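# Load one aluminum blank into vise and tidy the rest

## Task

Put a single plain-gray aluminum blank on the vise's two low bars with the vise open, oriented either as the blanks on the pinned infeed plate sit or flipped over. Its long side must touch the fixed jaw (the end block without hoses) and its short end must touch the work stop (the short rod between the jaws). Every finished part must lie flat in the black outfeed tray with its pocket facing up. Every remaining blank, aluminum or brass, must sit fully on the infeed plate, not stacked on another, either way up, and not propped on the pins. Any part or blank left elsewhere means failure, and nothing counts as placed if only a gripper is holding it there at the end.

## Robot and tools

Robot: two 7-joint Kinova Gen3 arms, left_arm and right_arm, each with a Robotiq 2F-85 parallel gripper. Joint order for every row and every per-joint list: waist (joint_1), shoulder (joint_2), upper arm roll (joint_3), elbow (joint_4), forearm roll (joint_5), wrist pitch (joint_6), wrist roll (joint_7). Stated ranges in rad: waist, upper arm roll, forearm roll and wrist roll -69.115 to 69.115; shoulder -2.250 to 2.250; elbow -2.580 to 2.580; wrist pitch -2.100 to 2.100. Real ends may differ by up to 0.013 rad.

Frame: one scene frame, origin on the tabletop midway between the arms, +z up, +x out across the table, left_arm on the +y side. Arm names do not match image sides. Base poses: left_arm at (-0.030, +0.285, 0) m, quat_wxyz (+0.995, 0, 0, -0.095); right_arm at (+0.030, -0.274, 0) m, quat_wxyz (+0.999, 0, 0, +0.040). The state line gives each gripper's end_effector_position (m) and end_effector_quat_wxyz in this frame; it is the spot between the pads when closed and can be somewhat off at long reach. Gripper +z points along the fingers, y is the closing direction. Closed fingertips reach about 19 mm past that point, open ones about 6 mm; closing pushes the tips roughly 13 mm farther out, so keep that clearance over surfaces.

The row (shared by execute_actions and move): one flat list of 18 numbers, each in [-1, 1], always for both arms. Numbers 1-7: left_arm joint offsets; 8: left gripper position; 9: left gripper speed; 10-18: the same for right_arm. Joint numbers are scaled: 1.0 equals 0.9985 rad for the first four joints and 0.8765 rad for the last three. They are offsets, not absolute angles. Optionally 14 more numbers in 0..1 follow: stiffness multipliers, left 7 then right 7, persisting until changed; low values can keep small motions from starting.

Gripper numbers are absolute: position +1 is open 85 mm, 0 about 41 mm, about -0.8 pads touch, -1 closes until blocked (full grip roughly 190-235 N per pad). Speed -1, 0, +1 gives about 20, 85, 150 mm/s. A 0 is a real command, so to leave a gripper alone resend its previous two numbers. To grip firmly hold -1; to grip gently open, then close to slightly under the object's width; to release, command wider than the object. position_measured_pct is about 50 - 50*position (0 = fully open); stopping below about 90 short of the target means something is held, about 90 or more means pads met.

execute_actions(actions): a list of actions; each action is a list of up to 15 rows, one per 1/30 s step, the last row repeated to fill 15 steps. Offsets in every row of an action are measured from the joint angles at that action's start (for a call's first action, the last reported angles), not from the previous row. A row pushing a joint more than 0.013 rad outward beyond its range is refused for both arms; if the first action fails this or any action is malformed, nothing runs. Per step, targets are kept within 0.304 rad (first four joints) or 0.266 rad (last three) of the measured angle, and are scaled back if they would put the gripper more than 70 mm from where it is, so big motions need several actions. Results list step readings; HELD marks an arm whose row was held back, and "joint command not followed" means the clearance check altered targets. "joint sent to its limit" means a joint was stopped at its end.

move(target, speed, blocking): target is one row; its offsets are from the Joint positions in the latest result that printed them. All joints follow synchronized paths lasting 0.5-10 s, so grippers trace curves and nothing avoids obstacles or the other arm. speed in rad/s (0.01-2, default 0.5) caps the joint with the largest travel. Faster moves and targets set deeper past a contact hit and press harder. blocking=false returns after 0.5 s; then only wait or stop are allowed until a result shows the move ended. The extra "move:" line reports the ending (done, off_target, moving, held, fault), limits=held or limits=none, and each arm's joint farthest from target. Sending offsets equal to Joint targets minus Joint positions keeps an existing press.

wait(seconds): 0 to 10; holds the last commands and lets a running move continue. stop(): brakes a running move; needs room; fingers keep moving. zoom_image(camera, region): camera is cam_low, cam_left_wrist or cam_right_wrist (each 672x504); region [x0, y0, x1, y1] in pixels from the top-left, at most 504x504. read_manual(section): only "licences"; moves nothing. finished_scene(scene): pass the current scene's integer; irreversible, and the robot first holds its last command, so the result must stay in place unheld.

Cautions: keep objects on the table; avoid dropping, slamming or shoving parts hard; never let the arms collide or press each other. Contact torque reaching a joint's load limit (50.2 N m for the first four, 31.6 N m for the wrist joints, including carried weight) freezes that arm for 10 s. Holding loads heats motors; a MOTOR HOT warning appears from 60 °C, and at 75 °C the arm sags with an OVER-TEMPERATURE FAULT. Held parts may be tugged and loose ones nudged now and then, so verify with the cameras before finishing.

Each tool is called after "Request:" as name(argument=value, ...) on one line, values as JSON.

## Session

Request:
execute_actions(actions=[])

Scene clock: 0.00 s.
left_arm: end_effector_position=(+0.6530, +0.6980, +0.1871) position_measured_pct=0.0 end_effector_quat_wxyz=(-0.072, +0.977, -0.018, +0.198) | right_arm: end_effector_position=(+0.5344, -0.5440, +0.1764) position_measured_pct=0.0 end_effector_quat_wxyz=(+0.619, +0.743, -0.131, -0.218)
Joint names: [waist, shoulder, upper arm roll, elbow, forearm roll, wrist pitch, wrist roll]
Joint positions: left_arm=[-0.68   1.053 -0.487  0.633  0.614  1.134  3.857] | right_arm=[-0.341  1.703  1.575  0.963 -0.248  1.529 -1.474]
Joint velocities: left_arm=[-0. -0. -0.  0. -0. -0. -0.] | right_arm=[-0.     0.     0.001 -0.001  0.001  0.001 -0.   ]
Joint torques (N m, as the joint torque sensors report them, + toward a larger angle): no reading
Motor temperatures (°C, as the motors report them): left_arm=[37 37 36 38 43 38 39] | right_arm=[41 37 36 35 44 43 43]
Joint targets: left_arm=[-0.680 1.053 -0.487 0.633 0.614 1.134 3.857] | right_arm=[-0.341 1.703 1.575 0.963 -0.248 1.529 -1.474]
Joint stiffness scale: left_arm=[1. 1. 1. 1. 1. 1. 1.] | right_arm=[1. 1. 1. 1. 1. 1. 1.]

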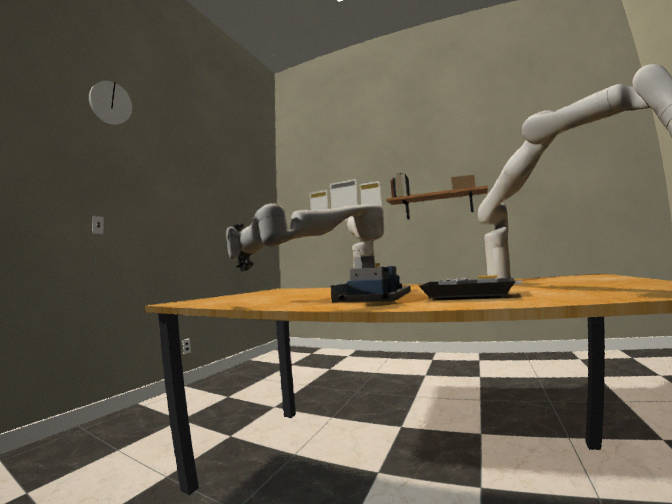

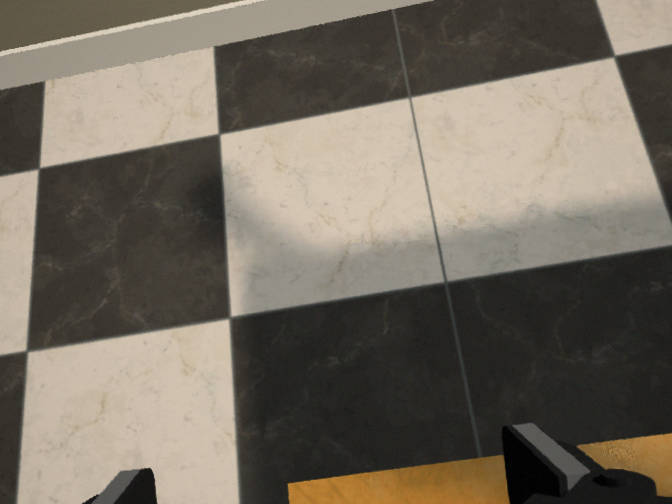

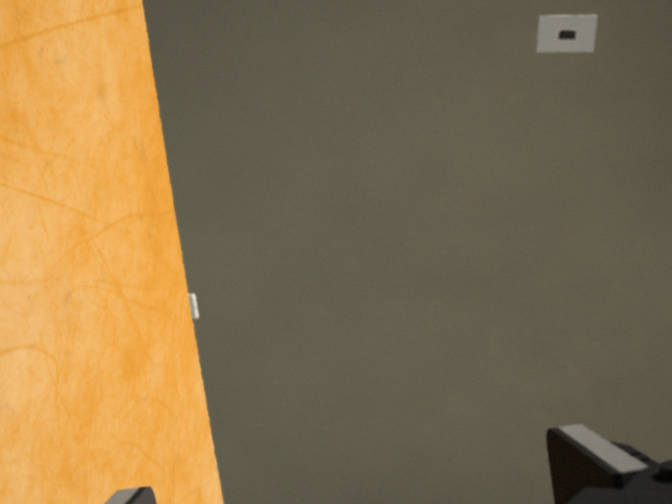

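Request:
move(target=[0.58,-0.707,0.488,0.333,-0.7,0.793,-0.715,1,0,0,-1,-0.7,0,0.283,0.1,0.6,1,0], speed=1.0)

Request:
move(target=[0,0,0,0,0,0,0,1,0,0,-0.36,-0.88,0,0,0.245,0.61,1,0], speed=1.0)

Scene clock: 2.17 s.
left_arm: end_effector_position=(+0.4166, +0.2203, +0.4492) position_measured_pct=0.0 end_effector_quat_wxyz=(-0.001, +0.710, -0.704, +0.005) | right_arm: end_effector_position=(+0.5546, -0.4179, +0.3710) position_measured_pct=0.0 end_effector_quat_wxyz=(+0.243, +0.955, +0.150, -0.086)
Joint names: [waist, shoulder, upper arm roll, elbow, forearm roll, wrist pitch, wrist roll]
Joint positions: left_arm=[-0.104  0.35  -0.001  0.963  0.005  1.82   3.237] | right_arm=[-0.341  0.707  0.88   0.963 -0.008  1.612 -0.957]
Joint velocities: left_arm=[ 0.002 -0.001 -0.     0.003 -0.    -0.     0.   ] | right_arm=[-0. -0. -0.  0. -0. -0. -0.]
Joint torques (N m, as the joint torque sensors report them, + toward a larger angle): left_arm=[ -0.54 -14.89   0.05  -9.16  -0.2    0.09   0.67] | right_arm=[ -0.1  -18.11   4.22  -7.44   1.35  -0.25  -0.4 ]
Motor temperatures (°C, as the motors report them): left_arm=[37 37 36 38 43 38 39] | right_arm=[41 38 36 35 44 43 43]
Joint targets: left_arm=[-0.101 0.347 0.001 0.966 0.000 1.829 3.230] | right_arm=[-0.341 0.705 0.876 0.963 0.000 1.616 -0.948]
Joint stiffness scale: left_arm=[1. 1. 1. 1. 1. 1. 1.] | right_arm=[1. 1. 1. 1. 1. 1. 1.]
move: done; limits=none; left_arm: farthest joint: the wrist pitch, 0.009 radians from its target (0.695 radians at the start); right_arm: farthest joint: the wrist roll, 0.009 radians from its target (0.526 radians at the start)

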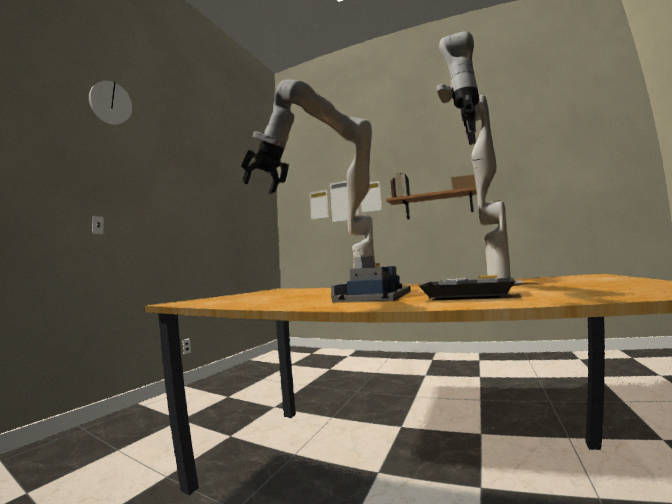

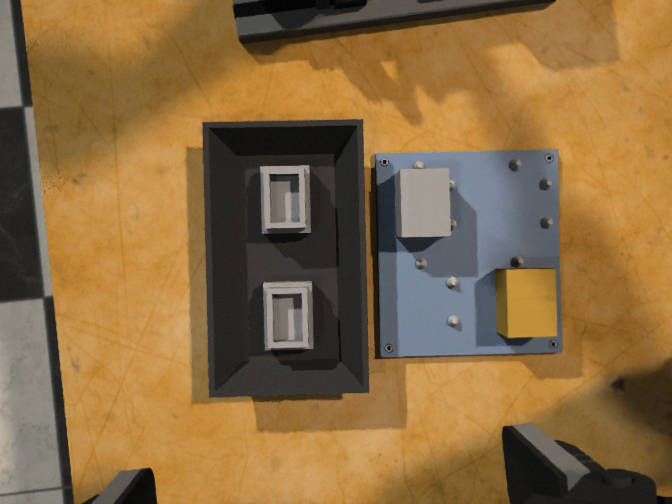

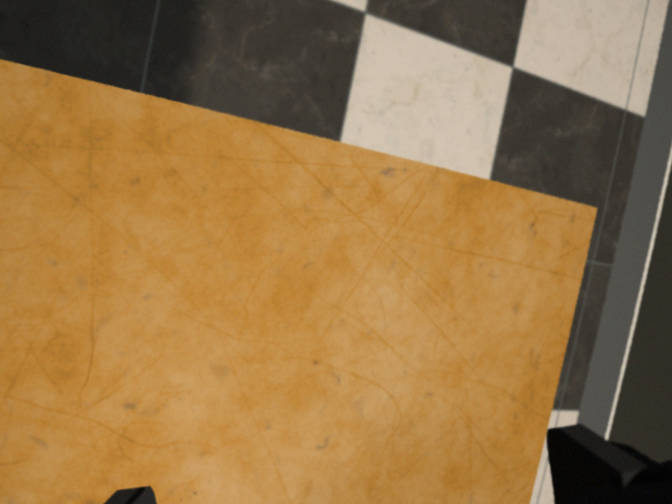

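Scene clock: 3.73 s.
left_arm: end_effector_position=(+0.4166, +0.2203, +0.4492) position_measured_pct=0.0 end_effector_quat_wxyz=(-0.001, +0.710, -0.704, +0.005) | right_arm: end_effector_position=(+0.4512, -0.1114, +0.4489) position_measured_pct=0.0 end_effector_quat_wxyz=(-0.001, +0.712, +0.702, +0.004)
Joint names: [waist, shoulder, upper arm roll, elbow, forearm roll, wrist pitch, wrist roll]
Joint positions: left_arm=[-0.104  0.349 -0.001  0.963  0.005  1.82   3.237] | right_arm=[-0.342  0.35   0.005  0.963 -0.008  1.822 -0.432]
Joint velocities: left_arm=[ 0.001  0.     0.     0.001 -0.    -0.     0.   ] | right_arm=[-0.    -0.002  0.     0.001  0.001  0.001 -0.   ]
Joint torques (N m, as the joint torque sensors report them, + toward a larger angle): left_arm=[ -0.11 -15.42   0.05  -9.06  -0.03   0.09   0.68] | right_arm=[ -0.15 -14.96  -0.28  -8.23  -0.21   0.02  -0.3 ]
Motor temperatures (°C, as the motors report them): left_arm=[37 37 36 38 43 38 39] | right_arm=[41 38 36 35 44 43 43]
Joint targets: left_arm=[-0.104 0.350 -0.001 0.963 0.005 1.820 3.237] | right_arm=[-0.341 0.347 0.001 0.963 -0.008 1.826 -0.423]
Joint stiffness scale: left_arm=[1. 1. 1. 1. 1. 1. 1.] | right_arm=[1. 1. 1. 1. 1. 1. 1.]
move: done; limits=none; left_arm: farthest joint: the shoulder, 0.001 radians from its target (0.000 radians at the start); right_arm: farthest joint: the wrist roll, 0.010 radians from its target (0.535 radians at the start)

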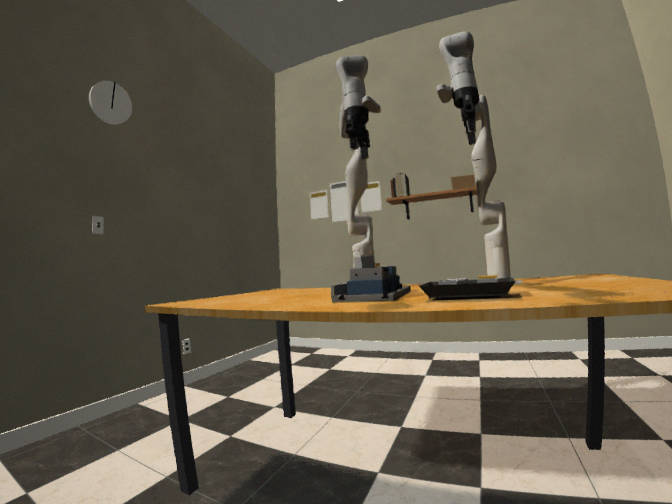

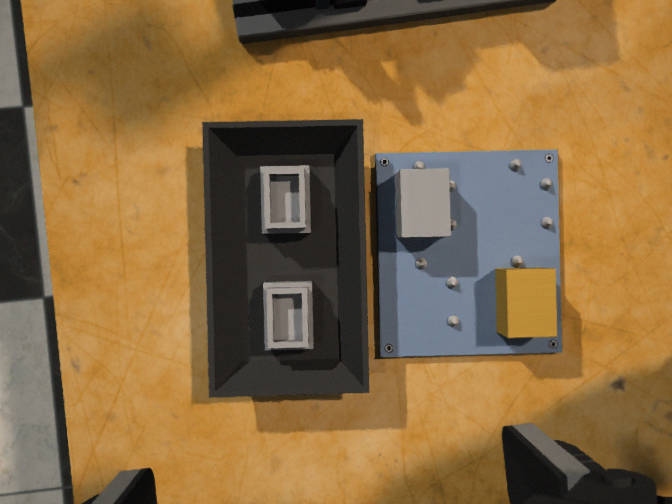

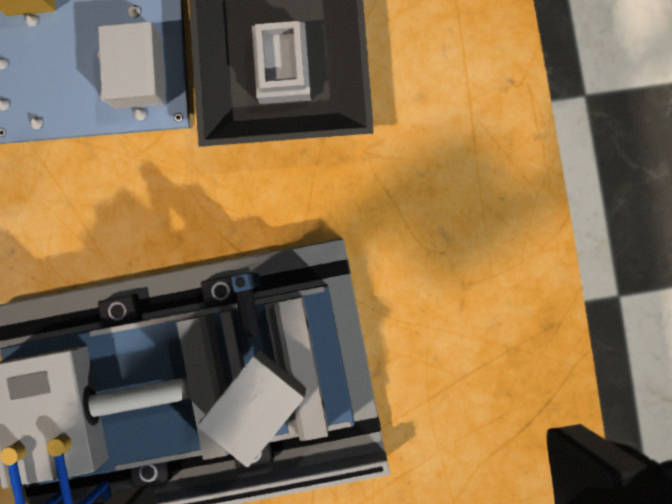

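Request:
move(target=[0,0,0,0,0,0,0,1,0,0.02,-0.027,-0.005,0.9,0.01,-1,-0.94,1,0], speed=0.9)

Request:
move(target=[0,0,0,0,0,0,0,1,0,0,0,0,0.092,0,-0.094,0,1,0], speed=0.3)

Scene clock: 5.53 s.
left_arm: end_effector_position=(+0.4166, +0.2203, +0.4492) position_measured_pct=0.0 end_effector_quat_wxyz=(-0.001, +0.710, -0.704, +0.005) | right_arm: end_effector_position=(+0.4030, -0.1413, +0.1917) position_measured_pct=0.0 end_effector_quat_wxyz=(-0.002, +0.936, +0.352, +0.004)
Joint names: [waist, shoulder, upper arm roll, elbow, forearm roll, wrist pitch, wrist roll]
Joint positions: left_arm=[-0.104  0.349 -0.001  0.963  0.005  1.82   3.237] | right_arm=[-0.324  0.326  0.005  1.857 -0.007  0.95  -1.247]
Joint velocities: left_arm=[-0.     0.001  0.001 -0.003  0.001 -0.    -0.   ] | right_arm=[ 0.001 -0.002 -0.    -0.     0.001 -0.    -0.001]
Joint torques (N m, as the joint torque sensors report them, + toward a larger angle): left_arm=[ -0.19 -15.26  -0.02  -8.87  -0.15   0.02   0.66] | right_arm=[ -0.02 -13.46  -0.18  -6.87  -0.1   -0.17  -0.28]
Motor temperatures (°C, as the motors report them): left_arm=[37 37 36 38 43 38 39] | right_arm=[41 38 36 35 44 43 43]
Joint targets: left_arm=[-0.104 0.349 -0.001 0.963 0.005 1.820 3.237] | right_arm=[-0.322 0.323 0.000 1.862 0.001 0.945 -1.256]
Joint stiffness scale: left_arm=[1. 1. 1. 1. 1. 1. 1.] | right_arm=[1. 1. 1. 1. 1. 1. 1.]
move: done; limits=none; left_arm: farthest joint: the waist, 0.000 radians from its target (0.000 radians at the start); right_arm: farthest joint: the wrist roll, 0.009 radians from its target (0.823 radians at the start)

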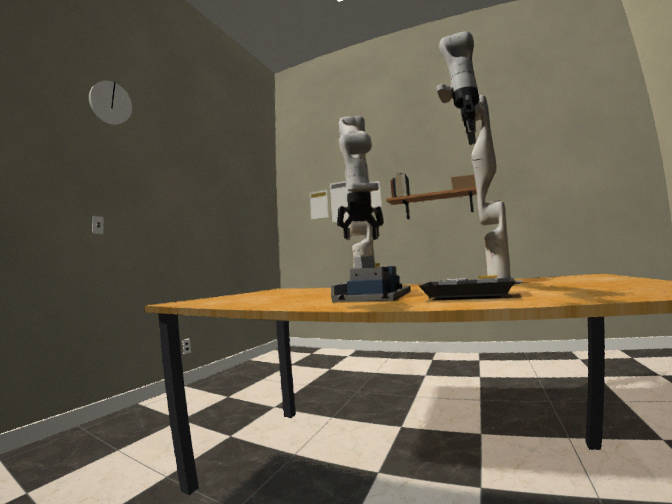

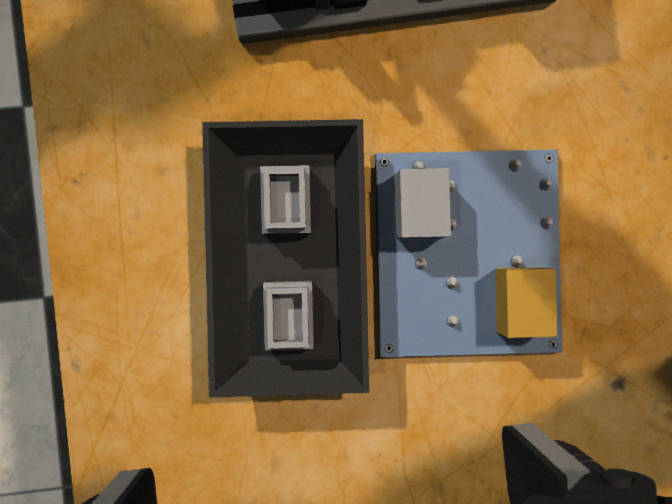

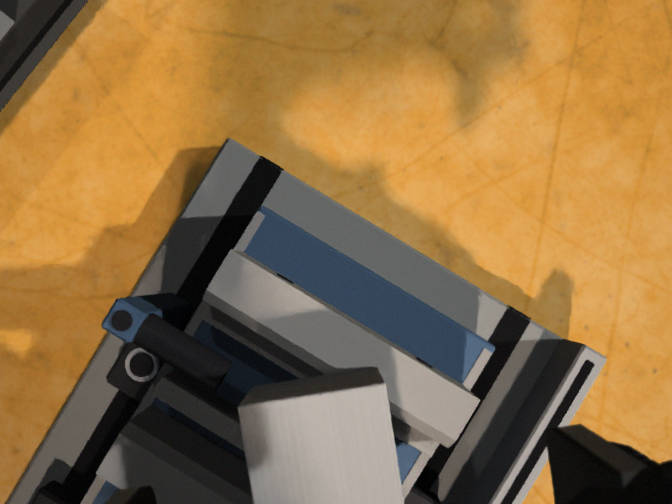

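Scene clock: 6.37 s.
left_arm: end_effector_position=(+0.4166, +0.2203, +0.4492) position_measured_pct=0.0 end_effector_quat_wxyz=(-0.001, +0.710, -0.704, +0.005) | right_arm: end_effector_position=(+0.3849, -0.1491, +0.1699) position_measured_pct=0.0 end_effector_quat_wxyz=(-0.002, +0.936, +0.352, -0.000)
Joint names: [waist, shoulder, upper arm roll, elbow, forearm roll, wrist pitch, wrist roll]
Joint positions: left_arm=[-0.104  0.349 -0.001  0.963  0.005  1.82   3.237] | right_arm=[-0.324  0.325  0.005  1.944 -0.007  0.872 -1.247]
Joint velocities: left_arm=[ 0.     0.     0.     0.001 -0.001 -0.001  0.001] | right_arm=[ 0.001  0.    -0.001  0.001 -0.    -0.001  0.   ]
Joint torques (N m, as the joint torque sensors report them, + toward a larger angle): left_arm=[ -0.16 -15.25   0.15  -8.97  -0.11   0.02   0.58] | right_arm=[ -0.18 -12.81  -0.21  -6.32  -0.18  -0.02  -0.37]
Motor temperatures (°C, as the motors report them): left_arm=[37 37 36 38 43 38 39] | right_arm=[41 38 36 35 44 43 43]
Joint targets: left_arm=[-0.104 0.349 -0.001 0.963 0.005 1.820 3.237] | right_arm=[-0.324 0.326 0.005 1.949 -0.007 0.868 -1.247]
Joint stiffness scale: left_arm=[1. 1. 1. 1. 1. 1. 1.] | right_arm=[1. 1. 1. 1. 1. 1. 1.]
move: done; limits=none; left_arm: farthest joint: the waist, 0.000 radians from its target (0.000 radians at the start); right_arm: farthest joint: the elbow, 0.005 radians from its target (0.092 radians at the start)

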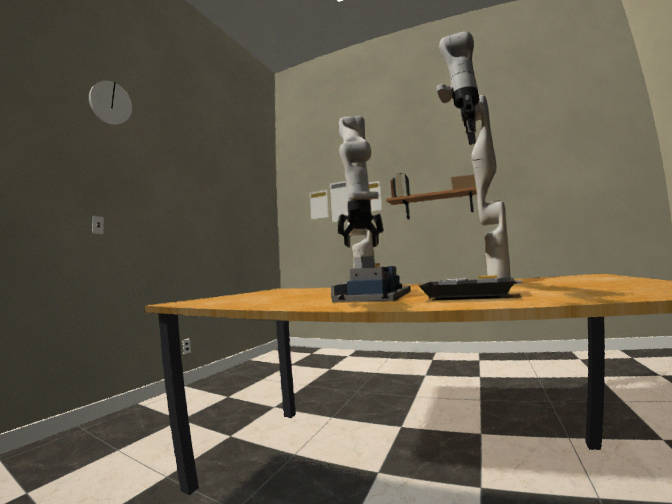

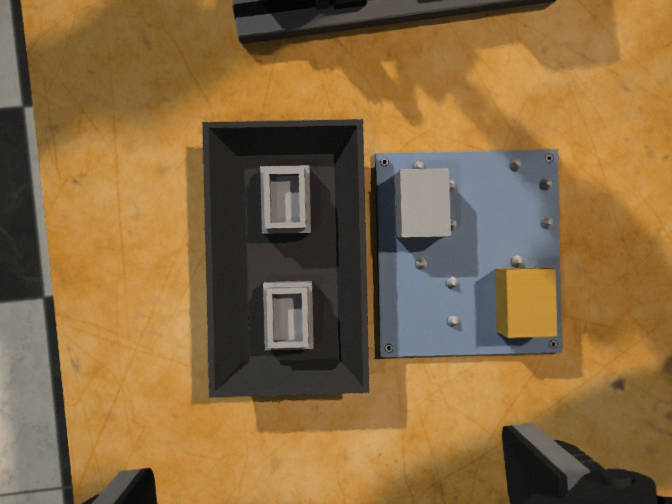

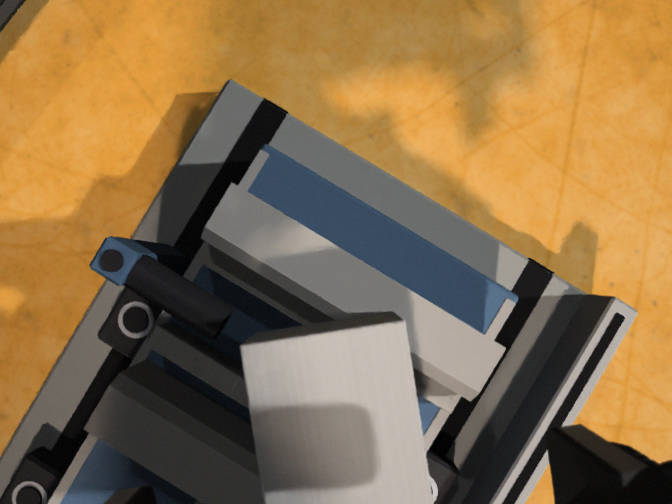

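Request:
move(target=[0,0,0,0,0,0,0,1,0,-0.01,0.072,0,0.053,0,-0.139,0,1,0], speed=0.2)

Request:
move(target=[0,0,0,0,0,0,0,1,0,0,0,0,0,0,0,0,-1,-0.2])

Request:
move(target=[0,0,0,0,0,0,0,1,0,0,-0.018,0,-0.015,0,0.037,0,-1,-0.2], speed=0.1)

Request:
move(target=[0,0,0,0,0,0,0,1,0,0,0,0,0,0,0,1,-1,-0.2], speed=0.7)

Request:
zoom_image(camera="cam_low", region=[310,200,420,310])

Scene clock: 7.57 s.
left_arm: end_effector_position=(+0.4166, +0.2203, +0.4492) position_measured_pct=0.0 end_effector_quat_wxyz=(-0.001, +0.710, -0.704, +0.005) | right_arm: end_effector_position=(+0.3856, -0.1458, +0.1328) position_measured_pct=0.0 end_effector_quat_wxyz=(-0.002, +0.935, +0.356, -0.001)
Joint names: [waist, shoulder, upper arm roll, elbow, forearm roll, wrist pitch, wrist roll]
Joint positions: left_arm=[-0.104  0.349 -0.001  0.963  0.005  1.82   3.237] | right_arm=[-0.332  0.395  0.005  1.993 -0.007  0.755 -1.247]
Joint velocities: left_arm=[ 0.    -0.     0.001  0.    -0.     0.     0.   ] | right_arm=[ 0.001  0.003  0.001  0.002 -0.002  0.002 -0.001]
Joint torques (N m, as the joint torque sensors report them, + toward a larger angle): left_arm=[ -0.19 -15.18   0.24  -9.1   -0.33   0.05   0.71] | right_arm=[ -0.03 -14.    -0.16  -5.73  -0.04  -0.03  -0.21]
Motor temperatures (°C, as the motors report them): left_arm=[37 37 36 38 43 38 39] | right_arm=[41 38 36 35 44 43 43]
Joint targets: left_arm=[-0.104 0.349 -0.001 0.963 0.005 1.820 3.237] | right_arm=[-0.334 0.397 0.005 1.997 -0.007 0.751 -1.247]
Joint stiffness scale: left_arm=[1. 1. 1. 1. 1. 1. 1.] | right_arm=[1. 1. 1. 1. 1. 1. 1.]
move: done; limits=none; left_arm: farthest joint: the waist, 0.000 radians from its target (0.000 radians at the start); right_arm: farthest joint: the wrist pitch, 0.005 radians from its target (0.122 radians at the start)

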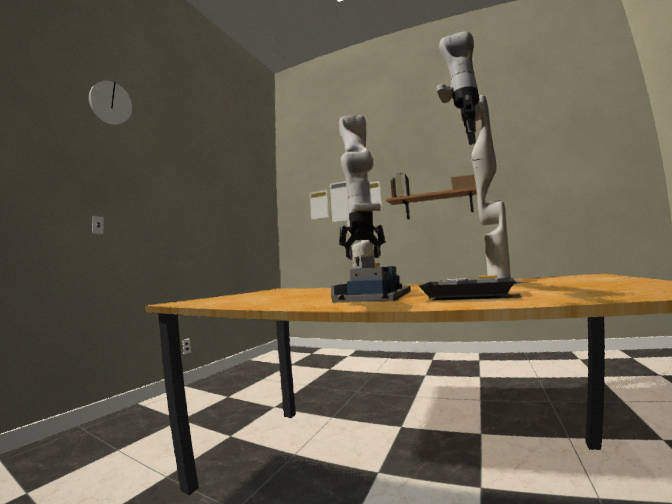

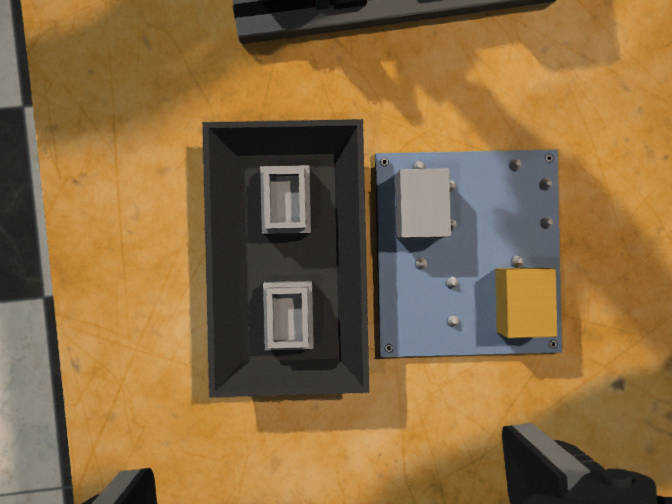

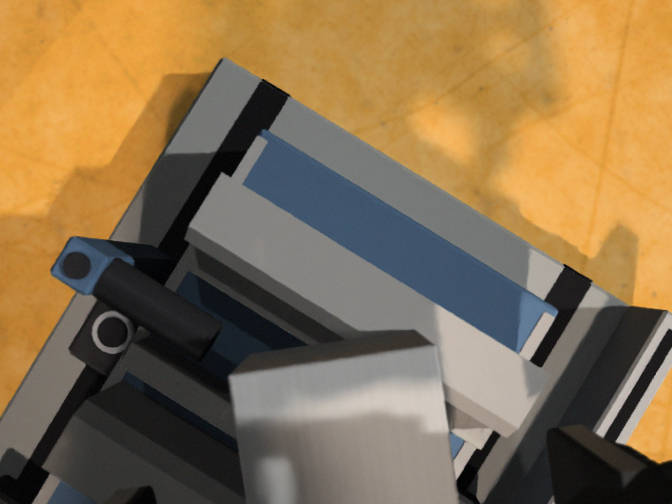

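Scene clock: 8.57 s.
left_arm: end_effector_position=(+0.4166, +0.2203, +0.4492) position_measured_pct=0.0 end_effector_quat_wxyz=(-0.001, +0.710, -0.704, +0.005) | right_arm: end_effector_position=(+0.3857, -0.1457, +0.1334) position_measured_pct=50.0 end_effector_quat_wxyz=(-0.002, +0.935, +0.356, -0.000)
Joint names: [waist, shoulder, upper arm roll, elbow, forearm roll, wrist pitch, wrist roll]
Joint positions: left_arm=[-0.104  0.349 -0.001  0.963  0.005  1.82   3.237] | right_arm=[-0.332  0.393  0.005  1.993 -0.007  0.756 -1.247]
Joint velocities: left_arm=[ 0.    -0.001 -0.001  0.    -0.    -0.    -0.   ] | right_arm=[-0.001 -0.     0.    -0.001 -0.001  0.    -0.001]
Joint torques (N m, as the joint torque sensors report them, + toward a larger angle): left_arm=[ -0.13 -15.34   0.17  -9.02  -0.21   0.     0.59] | right_arm=[  0.03 -10.75  -0.28  -5.52   0.03  -0.99  -0.3 ]
Motor temperatures (°C, as the motors report them): left_arm=[37 37 36 38 43 38 39] | right_arm=[41 38 36 35 44 43 43]
Joint targets: left_arm=[-0.104 0.349 -0.001 0.963 0.005 1.820 3.237] | right_arm=[-0.332 0.395 0.005 1.993 -0.007 0.755 -1.247]
Joint stiffness scale: left_arm=[1. 1. 1. 1. 1. 1. 1.] | right_arm=[1. 1. 1. 1. 1. 1. 1.]
move: done; limits=none; left_arm: farthest joint: the waist, 0.000 radians from its target (0.000 radians at the start); right_arm: farthest joint: the shoulder, 0.002 radians from its target (0.000 radians at the start)

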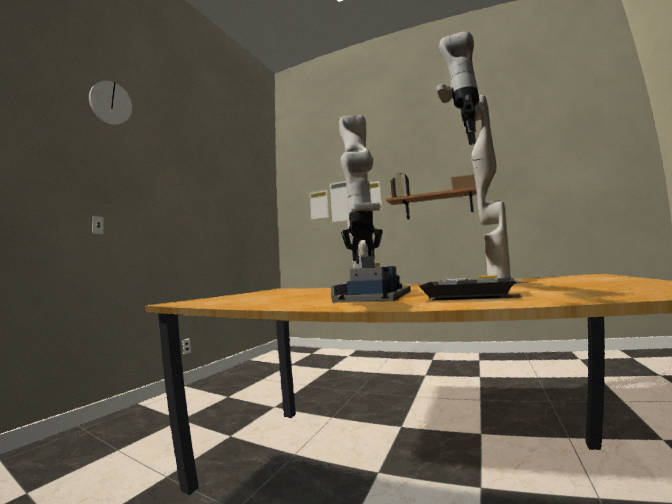

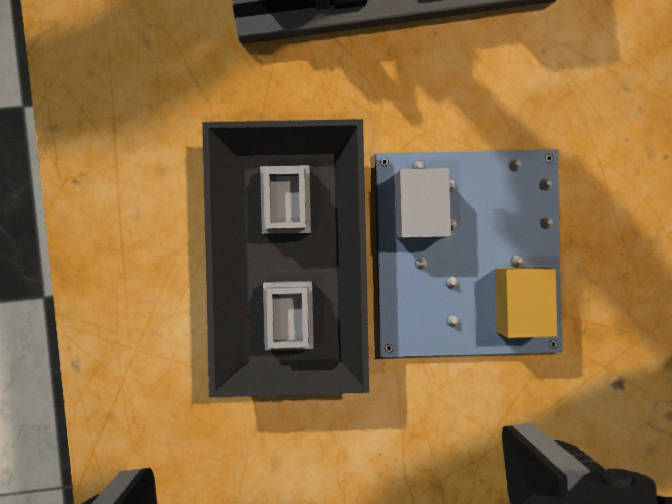

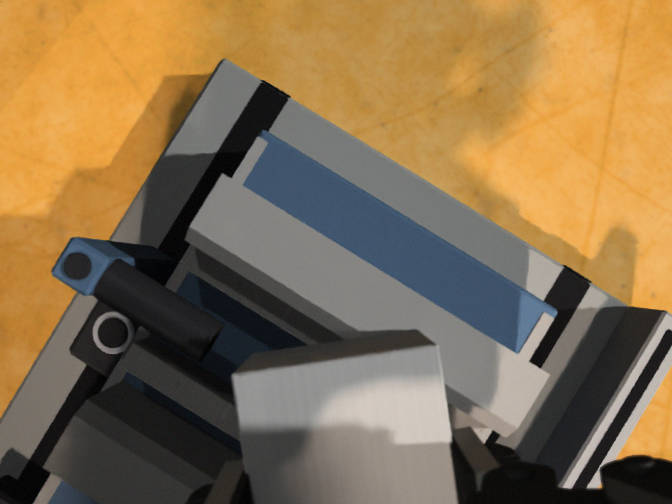

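Scene clock: 9.37 s.
left_arm: end_effector_position=(+0.4166, +0.2203, +0.4492) position_measured_pct=0.0 end_effector_quat_wxyz=(-0.001, +0.710, -0.704, +0.005) | right_arm: end_effector_position=(+0.3850, -0.1460, +0.1415) position_measured_pct=50.0 end_effector_quat_wxyz=(-0.002, +0.935, +0.356, -0.001)
Joint names: [waist, shoulder, upper arm roll, elbow, forearm roll, wrist pitch, wrist roll]
Joint positions: left_arm=[-0.104  0.349 -0.001  0.963  0.005  1.82   3.237] | right_arm=[-0.332  0.378  0.005  1.982 -0.007  0.783 -1.247]
Joint velocities: left_arm=[ 0.     0.001  0.     0.    -0.     0.001  0.   ] | right_arm=[-0.001 -0.002 -0.    -0.    -0.002  0.001 -0.   ]
Joint torques (N m, as the joint torque sensors report them, + toward a larger angle): left_arm=[ -0.21 -15.35   0.19  -9.13  -0.08  -0.06   0.76] | right_arm=[ -0.09 -14.35  -0.14  -6.31  -0.12  -0.04  -0.3 ]
Motor temperatures (°C, as the motors report them): left_arm=[37 37 36 38 43 38 39] | right_arm=[41 38 36 35 44 43 43]
Joint targets: left_arm=[-0.104 0.349 -0.001 0.963 0.005 1.820 3.237] | right_arm=[-0.332 0.375 0.005 1.978 -0.007 0.788 -1.247]
Joint stiffness scale: left_arm=[1. 1. 1. 1. 1. 1. 1.] | right_arm=[1. 1. 1. 1. 1. 1. 1.]
move: done; limits=none; left_arm: farthest joint: the waist, 0.000 radians from its target (0.000 radians at the start); right_arm: farthest joint: the wrist pitch, 0.005 radians from its target (0.033 radians at the start)

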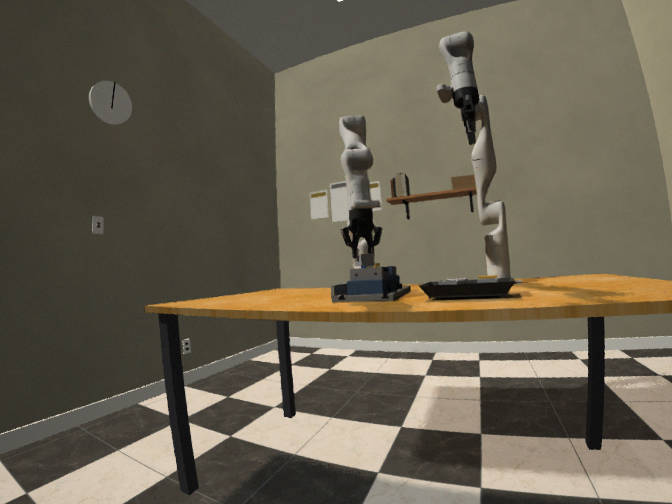

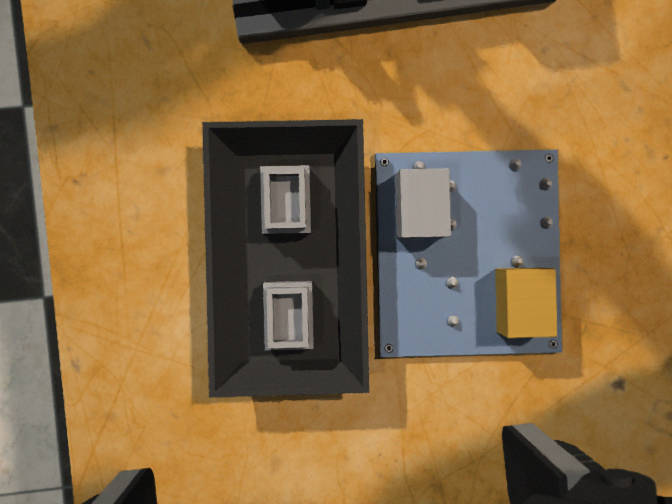

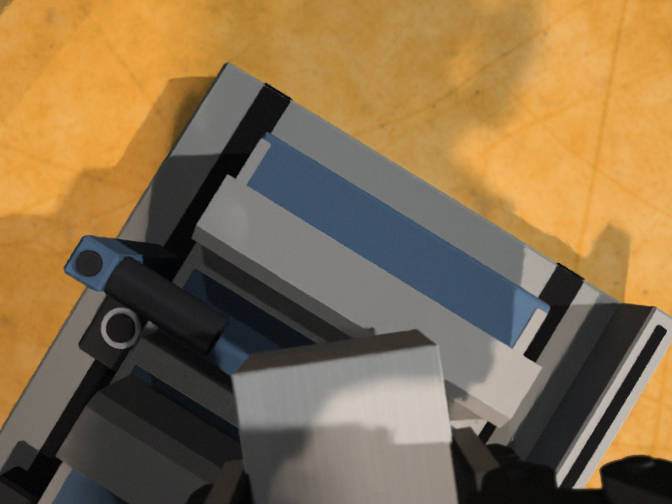

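Scene clock: 11.10 s.
left_arm: end_effector_position=(+0.4166, +0.2203, +0.4492) position_measured_pct=0.0 end_effector_quat_wxyz=(-0.001, +0.710, -0.704, +0.005) | right_arm: end_effector_position=(+0.3850, -0.1460, +0.1415) position_measured_pct=50.0 end_effector_quat_wxyz=(-0.002, +0.699, +0.715, -0.000)
Joint names: [waist, shoulder, upper arm roll, elbow, forearm roll, wrist pitch, wrist roll]
Joint positions: left_arm=[-0.104  0.349 -0.001  0.963  0.005  1.82   3.237] | right_arm=[-0.332  0.378  0.005  1.982 -0.007  0.783 -0.38 ]
Joint velocities: left_arm=[ 0.     0.001 -0.     0.002  0.002  0.001  0.   ] | right_arm=[-0.001 -0.    -0.001 -0.001 -0.     0.     0.001]
Joint torques (N m, as the joint torque sensors report them, + toward a larger angle): left_arm=[ -0.26 -15.27   0.21  -8.96  -0.13  -0.01   0.62] | right_arm=[ -0.02 -14.19  -0.24  -6.36  -0.18   0.07  -0.64]
Motor temperatures (°C, as the motors report them): left_arm=[37 37 36 38 43 38 39] | right_arm=[41 38 36 35 44 43 43]
Joint targets: left_arm=[-0.104 0.349 -0.001 0.963 0.005 1.820 3.237] | right_arm=[-0.332 0.378 0.005 1.982 -0.007 0.783 -0.370]
Joint stiffness scale: left_arm=[1. 1. 1. 1. 1. 1. 1.] | right_arm=[1. 1. 1. 1. 1. 1. 1.]
move: done; limits=none; left_arm: farthest joint: the waist, 0.000 radians from its target (0.000 radians at the start); right_arm: farthest joint: the wrist roll, 0.009 radians from its target (0.876 radians at the start)

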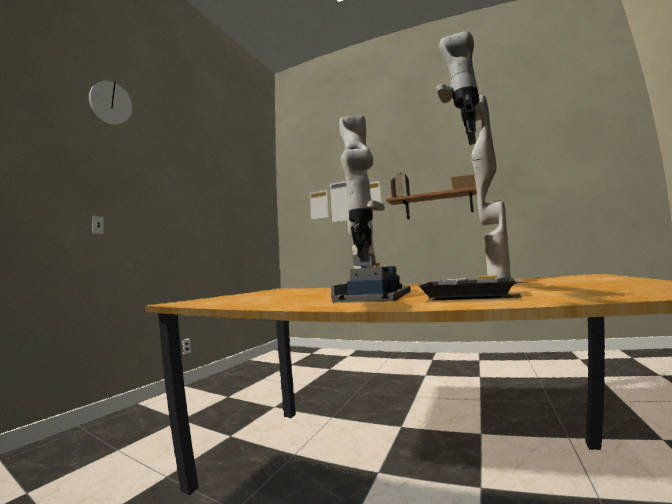

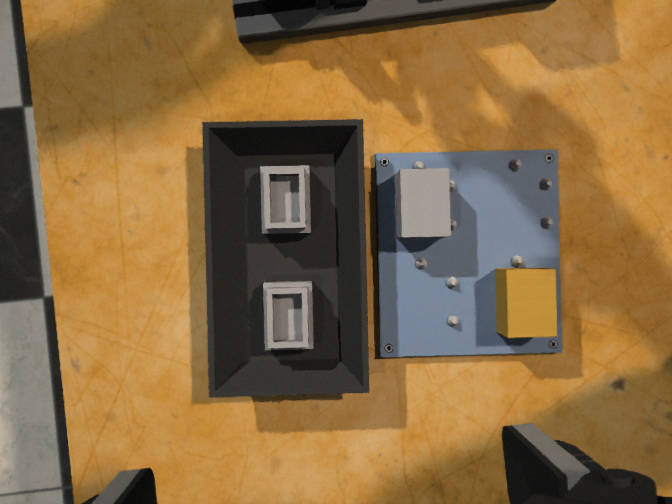

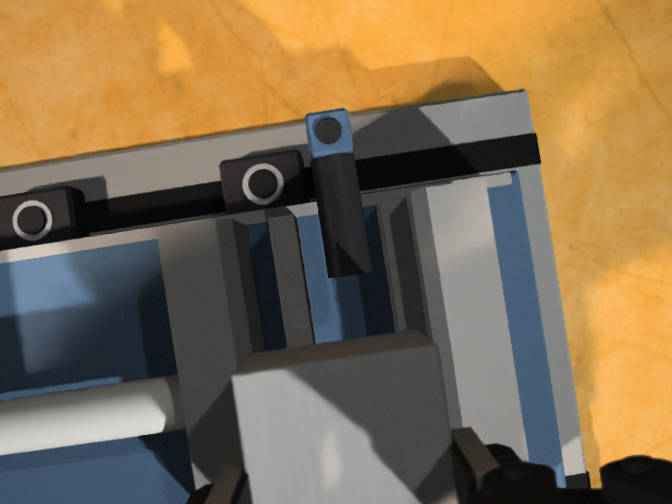

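Region (310, 200, 420, 310) of cam_low's 672x504 image, scaled by 4.582, with more detail than that image has.

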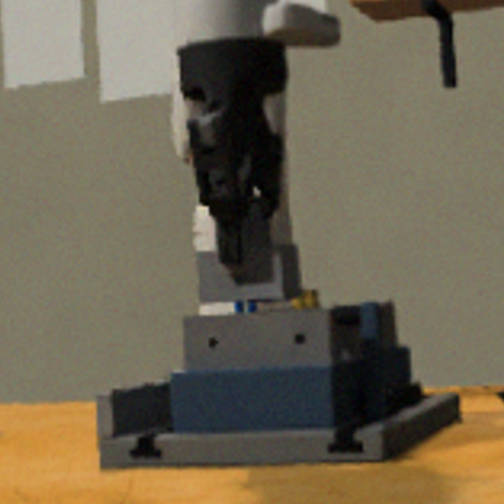

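Request:
move(target=[0,0,0,0,0,0,0,1,0,-0.024,0.014,0,-0.023,0,0.012,0,-1,-0.2], speed=0.1)

Request:
move(target=[0,0,0,0,0,0,0,1,0,0,0.034,0,0.027,0,-0.068,0,-1,-0.2], speed=0.06)

Scene clock: 12.17 s.
left_arm: end_effector_position=(+0.4166, +0.2203, +0.4492) position_measured_pct=0.0 end_effector_quat_wxyz=(-0.001, +0.710, -0.704, +0.005) | right_arm: end_effector_position=(+0.3879, -0.1356, +0.1412) position_measured_pct=50.0 end_effector_quat_wxyz=(-0.002, +0.691, +0.723, +0.000)
Joint names: [waist, shoulder, upper arm roll, elbow, forearm roll, wrist pitch, wrist roll]
Joint positions: left_arm=[-0.104  0.349 -0.001  0.963  0.005  1.82   3.237] | right_arm=[-0.354  0.389  0.005  1.964 -0.007  0.789 -0.38 ]
Joint velocities: left_arm=[ 0.    -0.     0.    -0.    -0.002 -0.    -0.001] | right_arm=[-0.003  0.001  0.001 -0.001  0.     0.002  0.001]
Joint torques (N m, as the joint torque sensors report them, + toward a larger angle): left_arm=[ -0.28 -15.47   0.19  -9.12  -0.32  -0.06   0.7 ] | right_arm=[ -0.23 -14.28  -0.16  -6.3    0.02  -0.03  -0.36]
Motor temperatures (°C, as the motors report them): left_arm=[37 37 36 38 43 38 39] | right_arm=[41 38 36 35 44 43 43]
Joint targets: left_arm=[-0.104 0.349 -0.001 0.963 0.005 1.820 3.237] | right_arm=[-0.356 0.392 0.005 1.959 -0.007 0.794 -0.380]
Joint stiffness scale: left_arm=[1. 1. 1. 1. 1. 1. 1.] | right_arm=[1. 1. 1. 1. 1. 1. 1.]
move: done; limits=none; left_arm: farthest joint: the waist, 0.000 radians from its target (0.000 radians at the start); right_arm: farthest joint: the elbow, 0.005 radians from its target (0.023 radians at the start)

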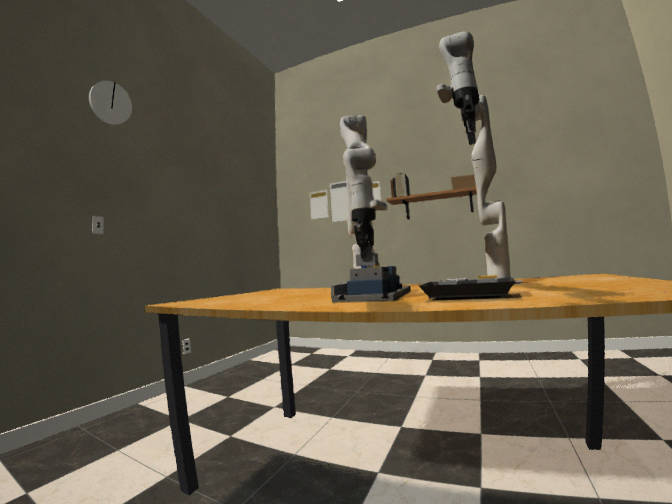

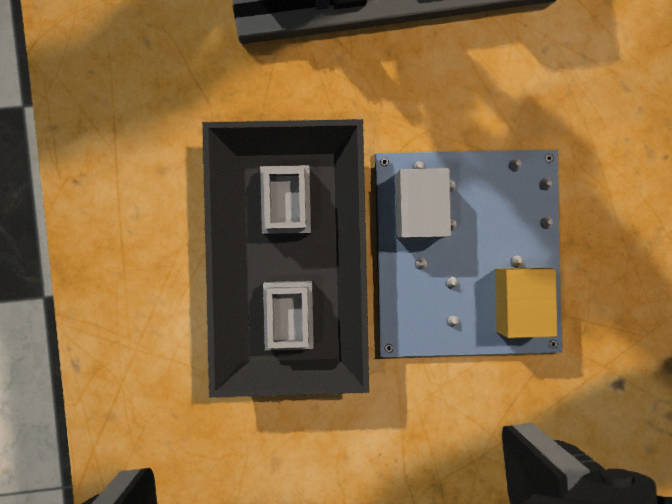

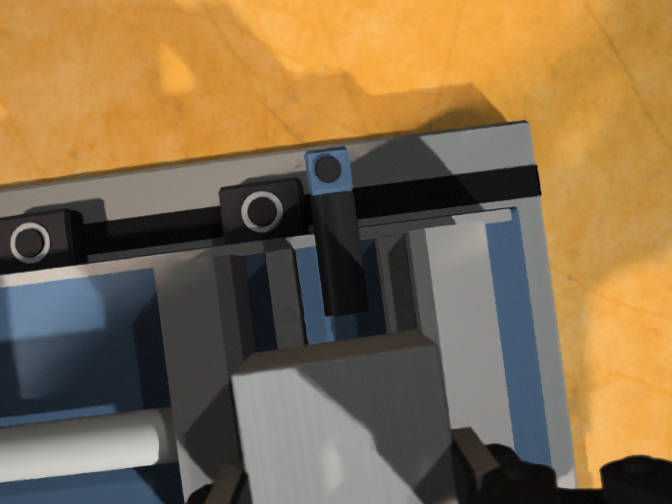

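Scene clock: 13.47 s.
left_arm: end_effector_position=(+0.4166, +0.2203, +0.4492) position_measured_pct=0.0 end_effector_quat_wxyz=(-0.001, +0.710, -0.704, +0.005) | right_arm: end_effector_position=(+0.3881, -0.1356, +0.1243) position_measured_pct=50.0 end_effector_quat_wxyz=(-0.001, +0.691, +0.723, +0.001)
Joint names: [waist, shoulder, upper arm roll, elbow, forearm roll, wrist pitch, wrist roll]
Joint positions: left_arm=[-0.104  0.349 -0.001  0.963  0.005  1.82   3.237] | right_arm=[-0.354  0.421  0.005  1.986 -0.007  0.734 -0.38 ]
Joint velocities: left_arm=[-0.     0.001 -0.    -0.003  0.001  0.     0.002] | right_arm=[-0.     0.003 -0.     0.002 -0.001 -0.001  0.001]
Joint torques (N m, as the joint torque sensors report them, + toward a larger angle): left_arm=[  0.07 -15.29   0.19  -9.08  -0.19  -0.09   0.51] | right_arm=[ -0.07 -14.03  -0.05  -6.1   -0.22  -0.06  -0.35]
Motor temperatures (°C, as the motors report them): left_arm=[37 37 36 38 43 38 39] | right_arm=[41 38 36 35 44 43 43]
Joint targets: left_arm=[-0.104 0.349 -0.001 0.963 0.005 1.820 3.237] | right_arm=[-0.354 0.423 0.005 1.991 -0.007 0.729 -0.380]
Joint stiffness scale: left_arm=[1. 1. 1. 1. 1. 1. 1.] | right_arm=[1. 1. 1. 1. 1. 1. 1.]
move: done; limits=none; left_arm: farthest joint: the waist, 0.000 radians from its target (0.000 radians at the start); right_arm: farthest joint: the elbow, 0.005 radians from its target (0.027 radians at the start)

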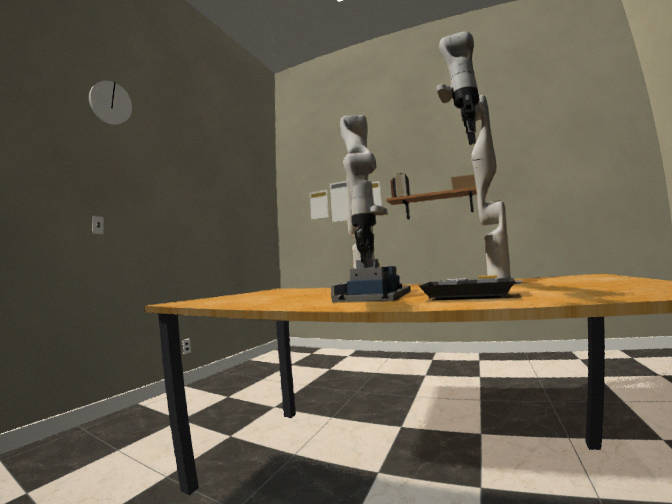

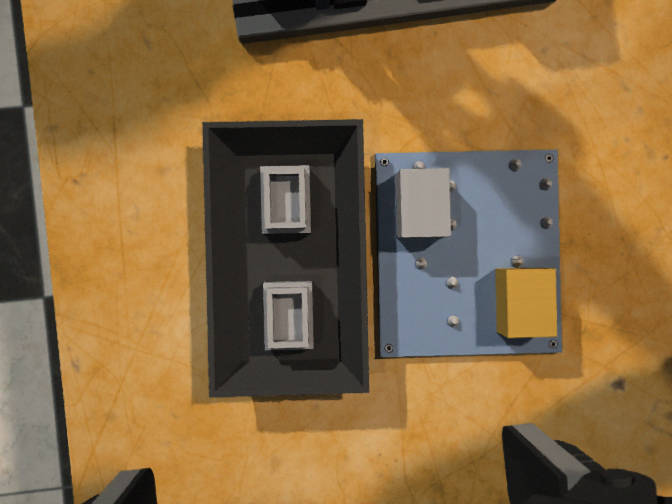

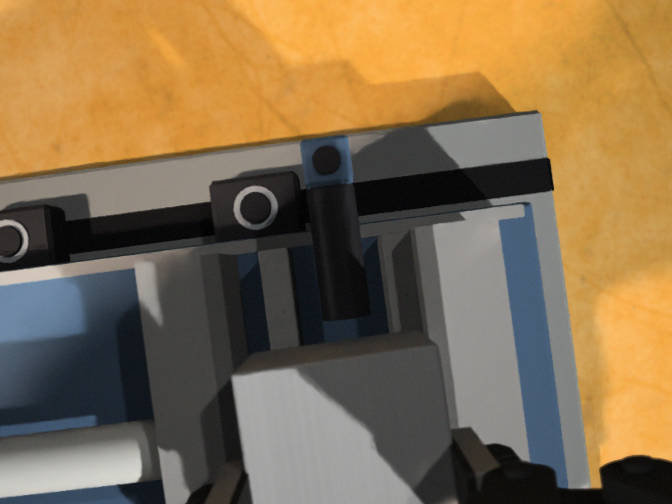

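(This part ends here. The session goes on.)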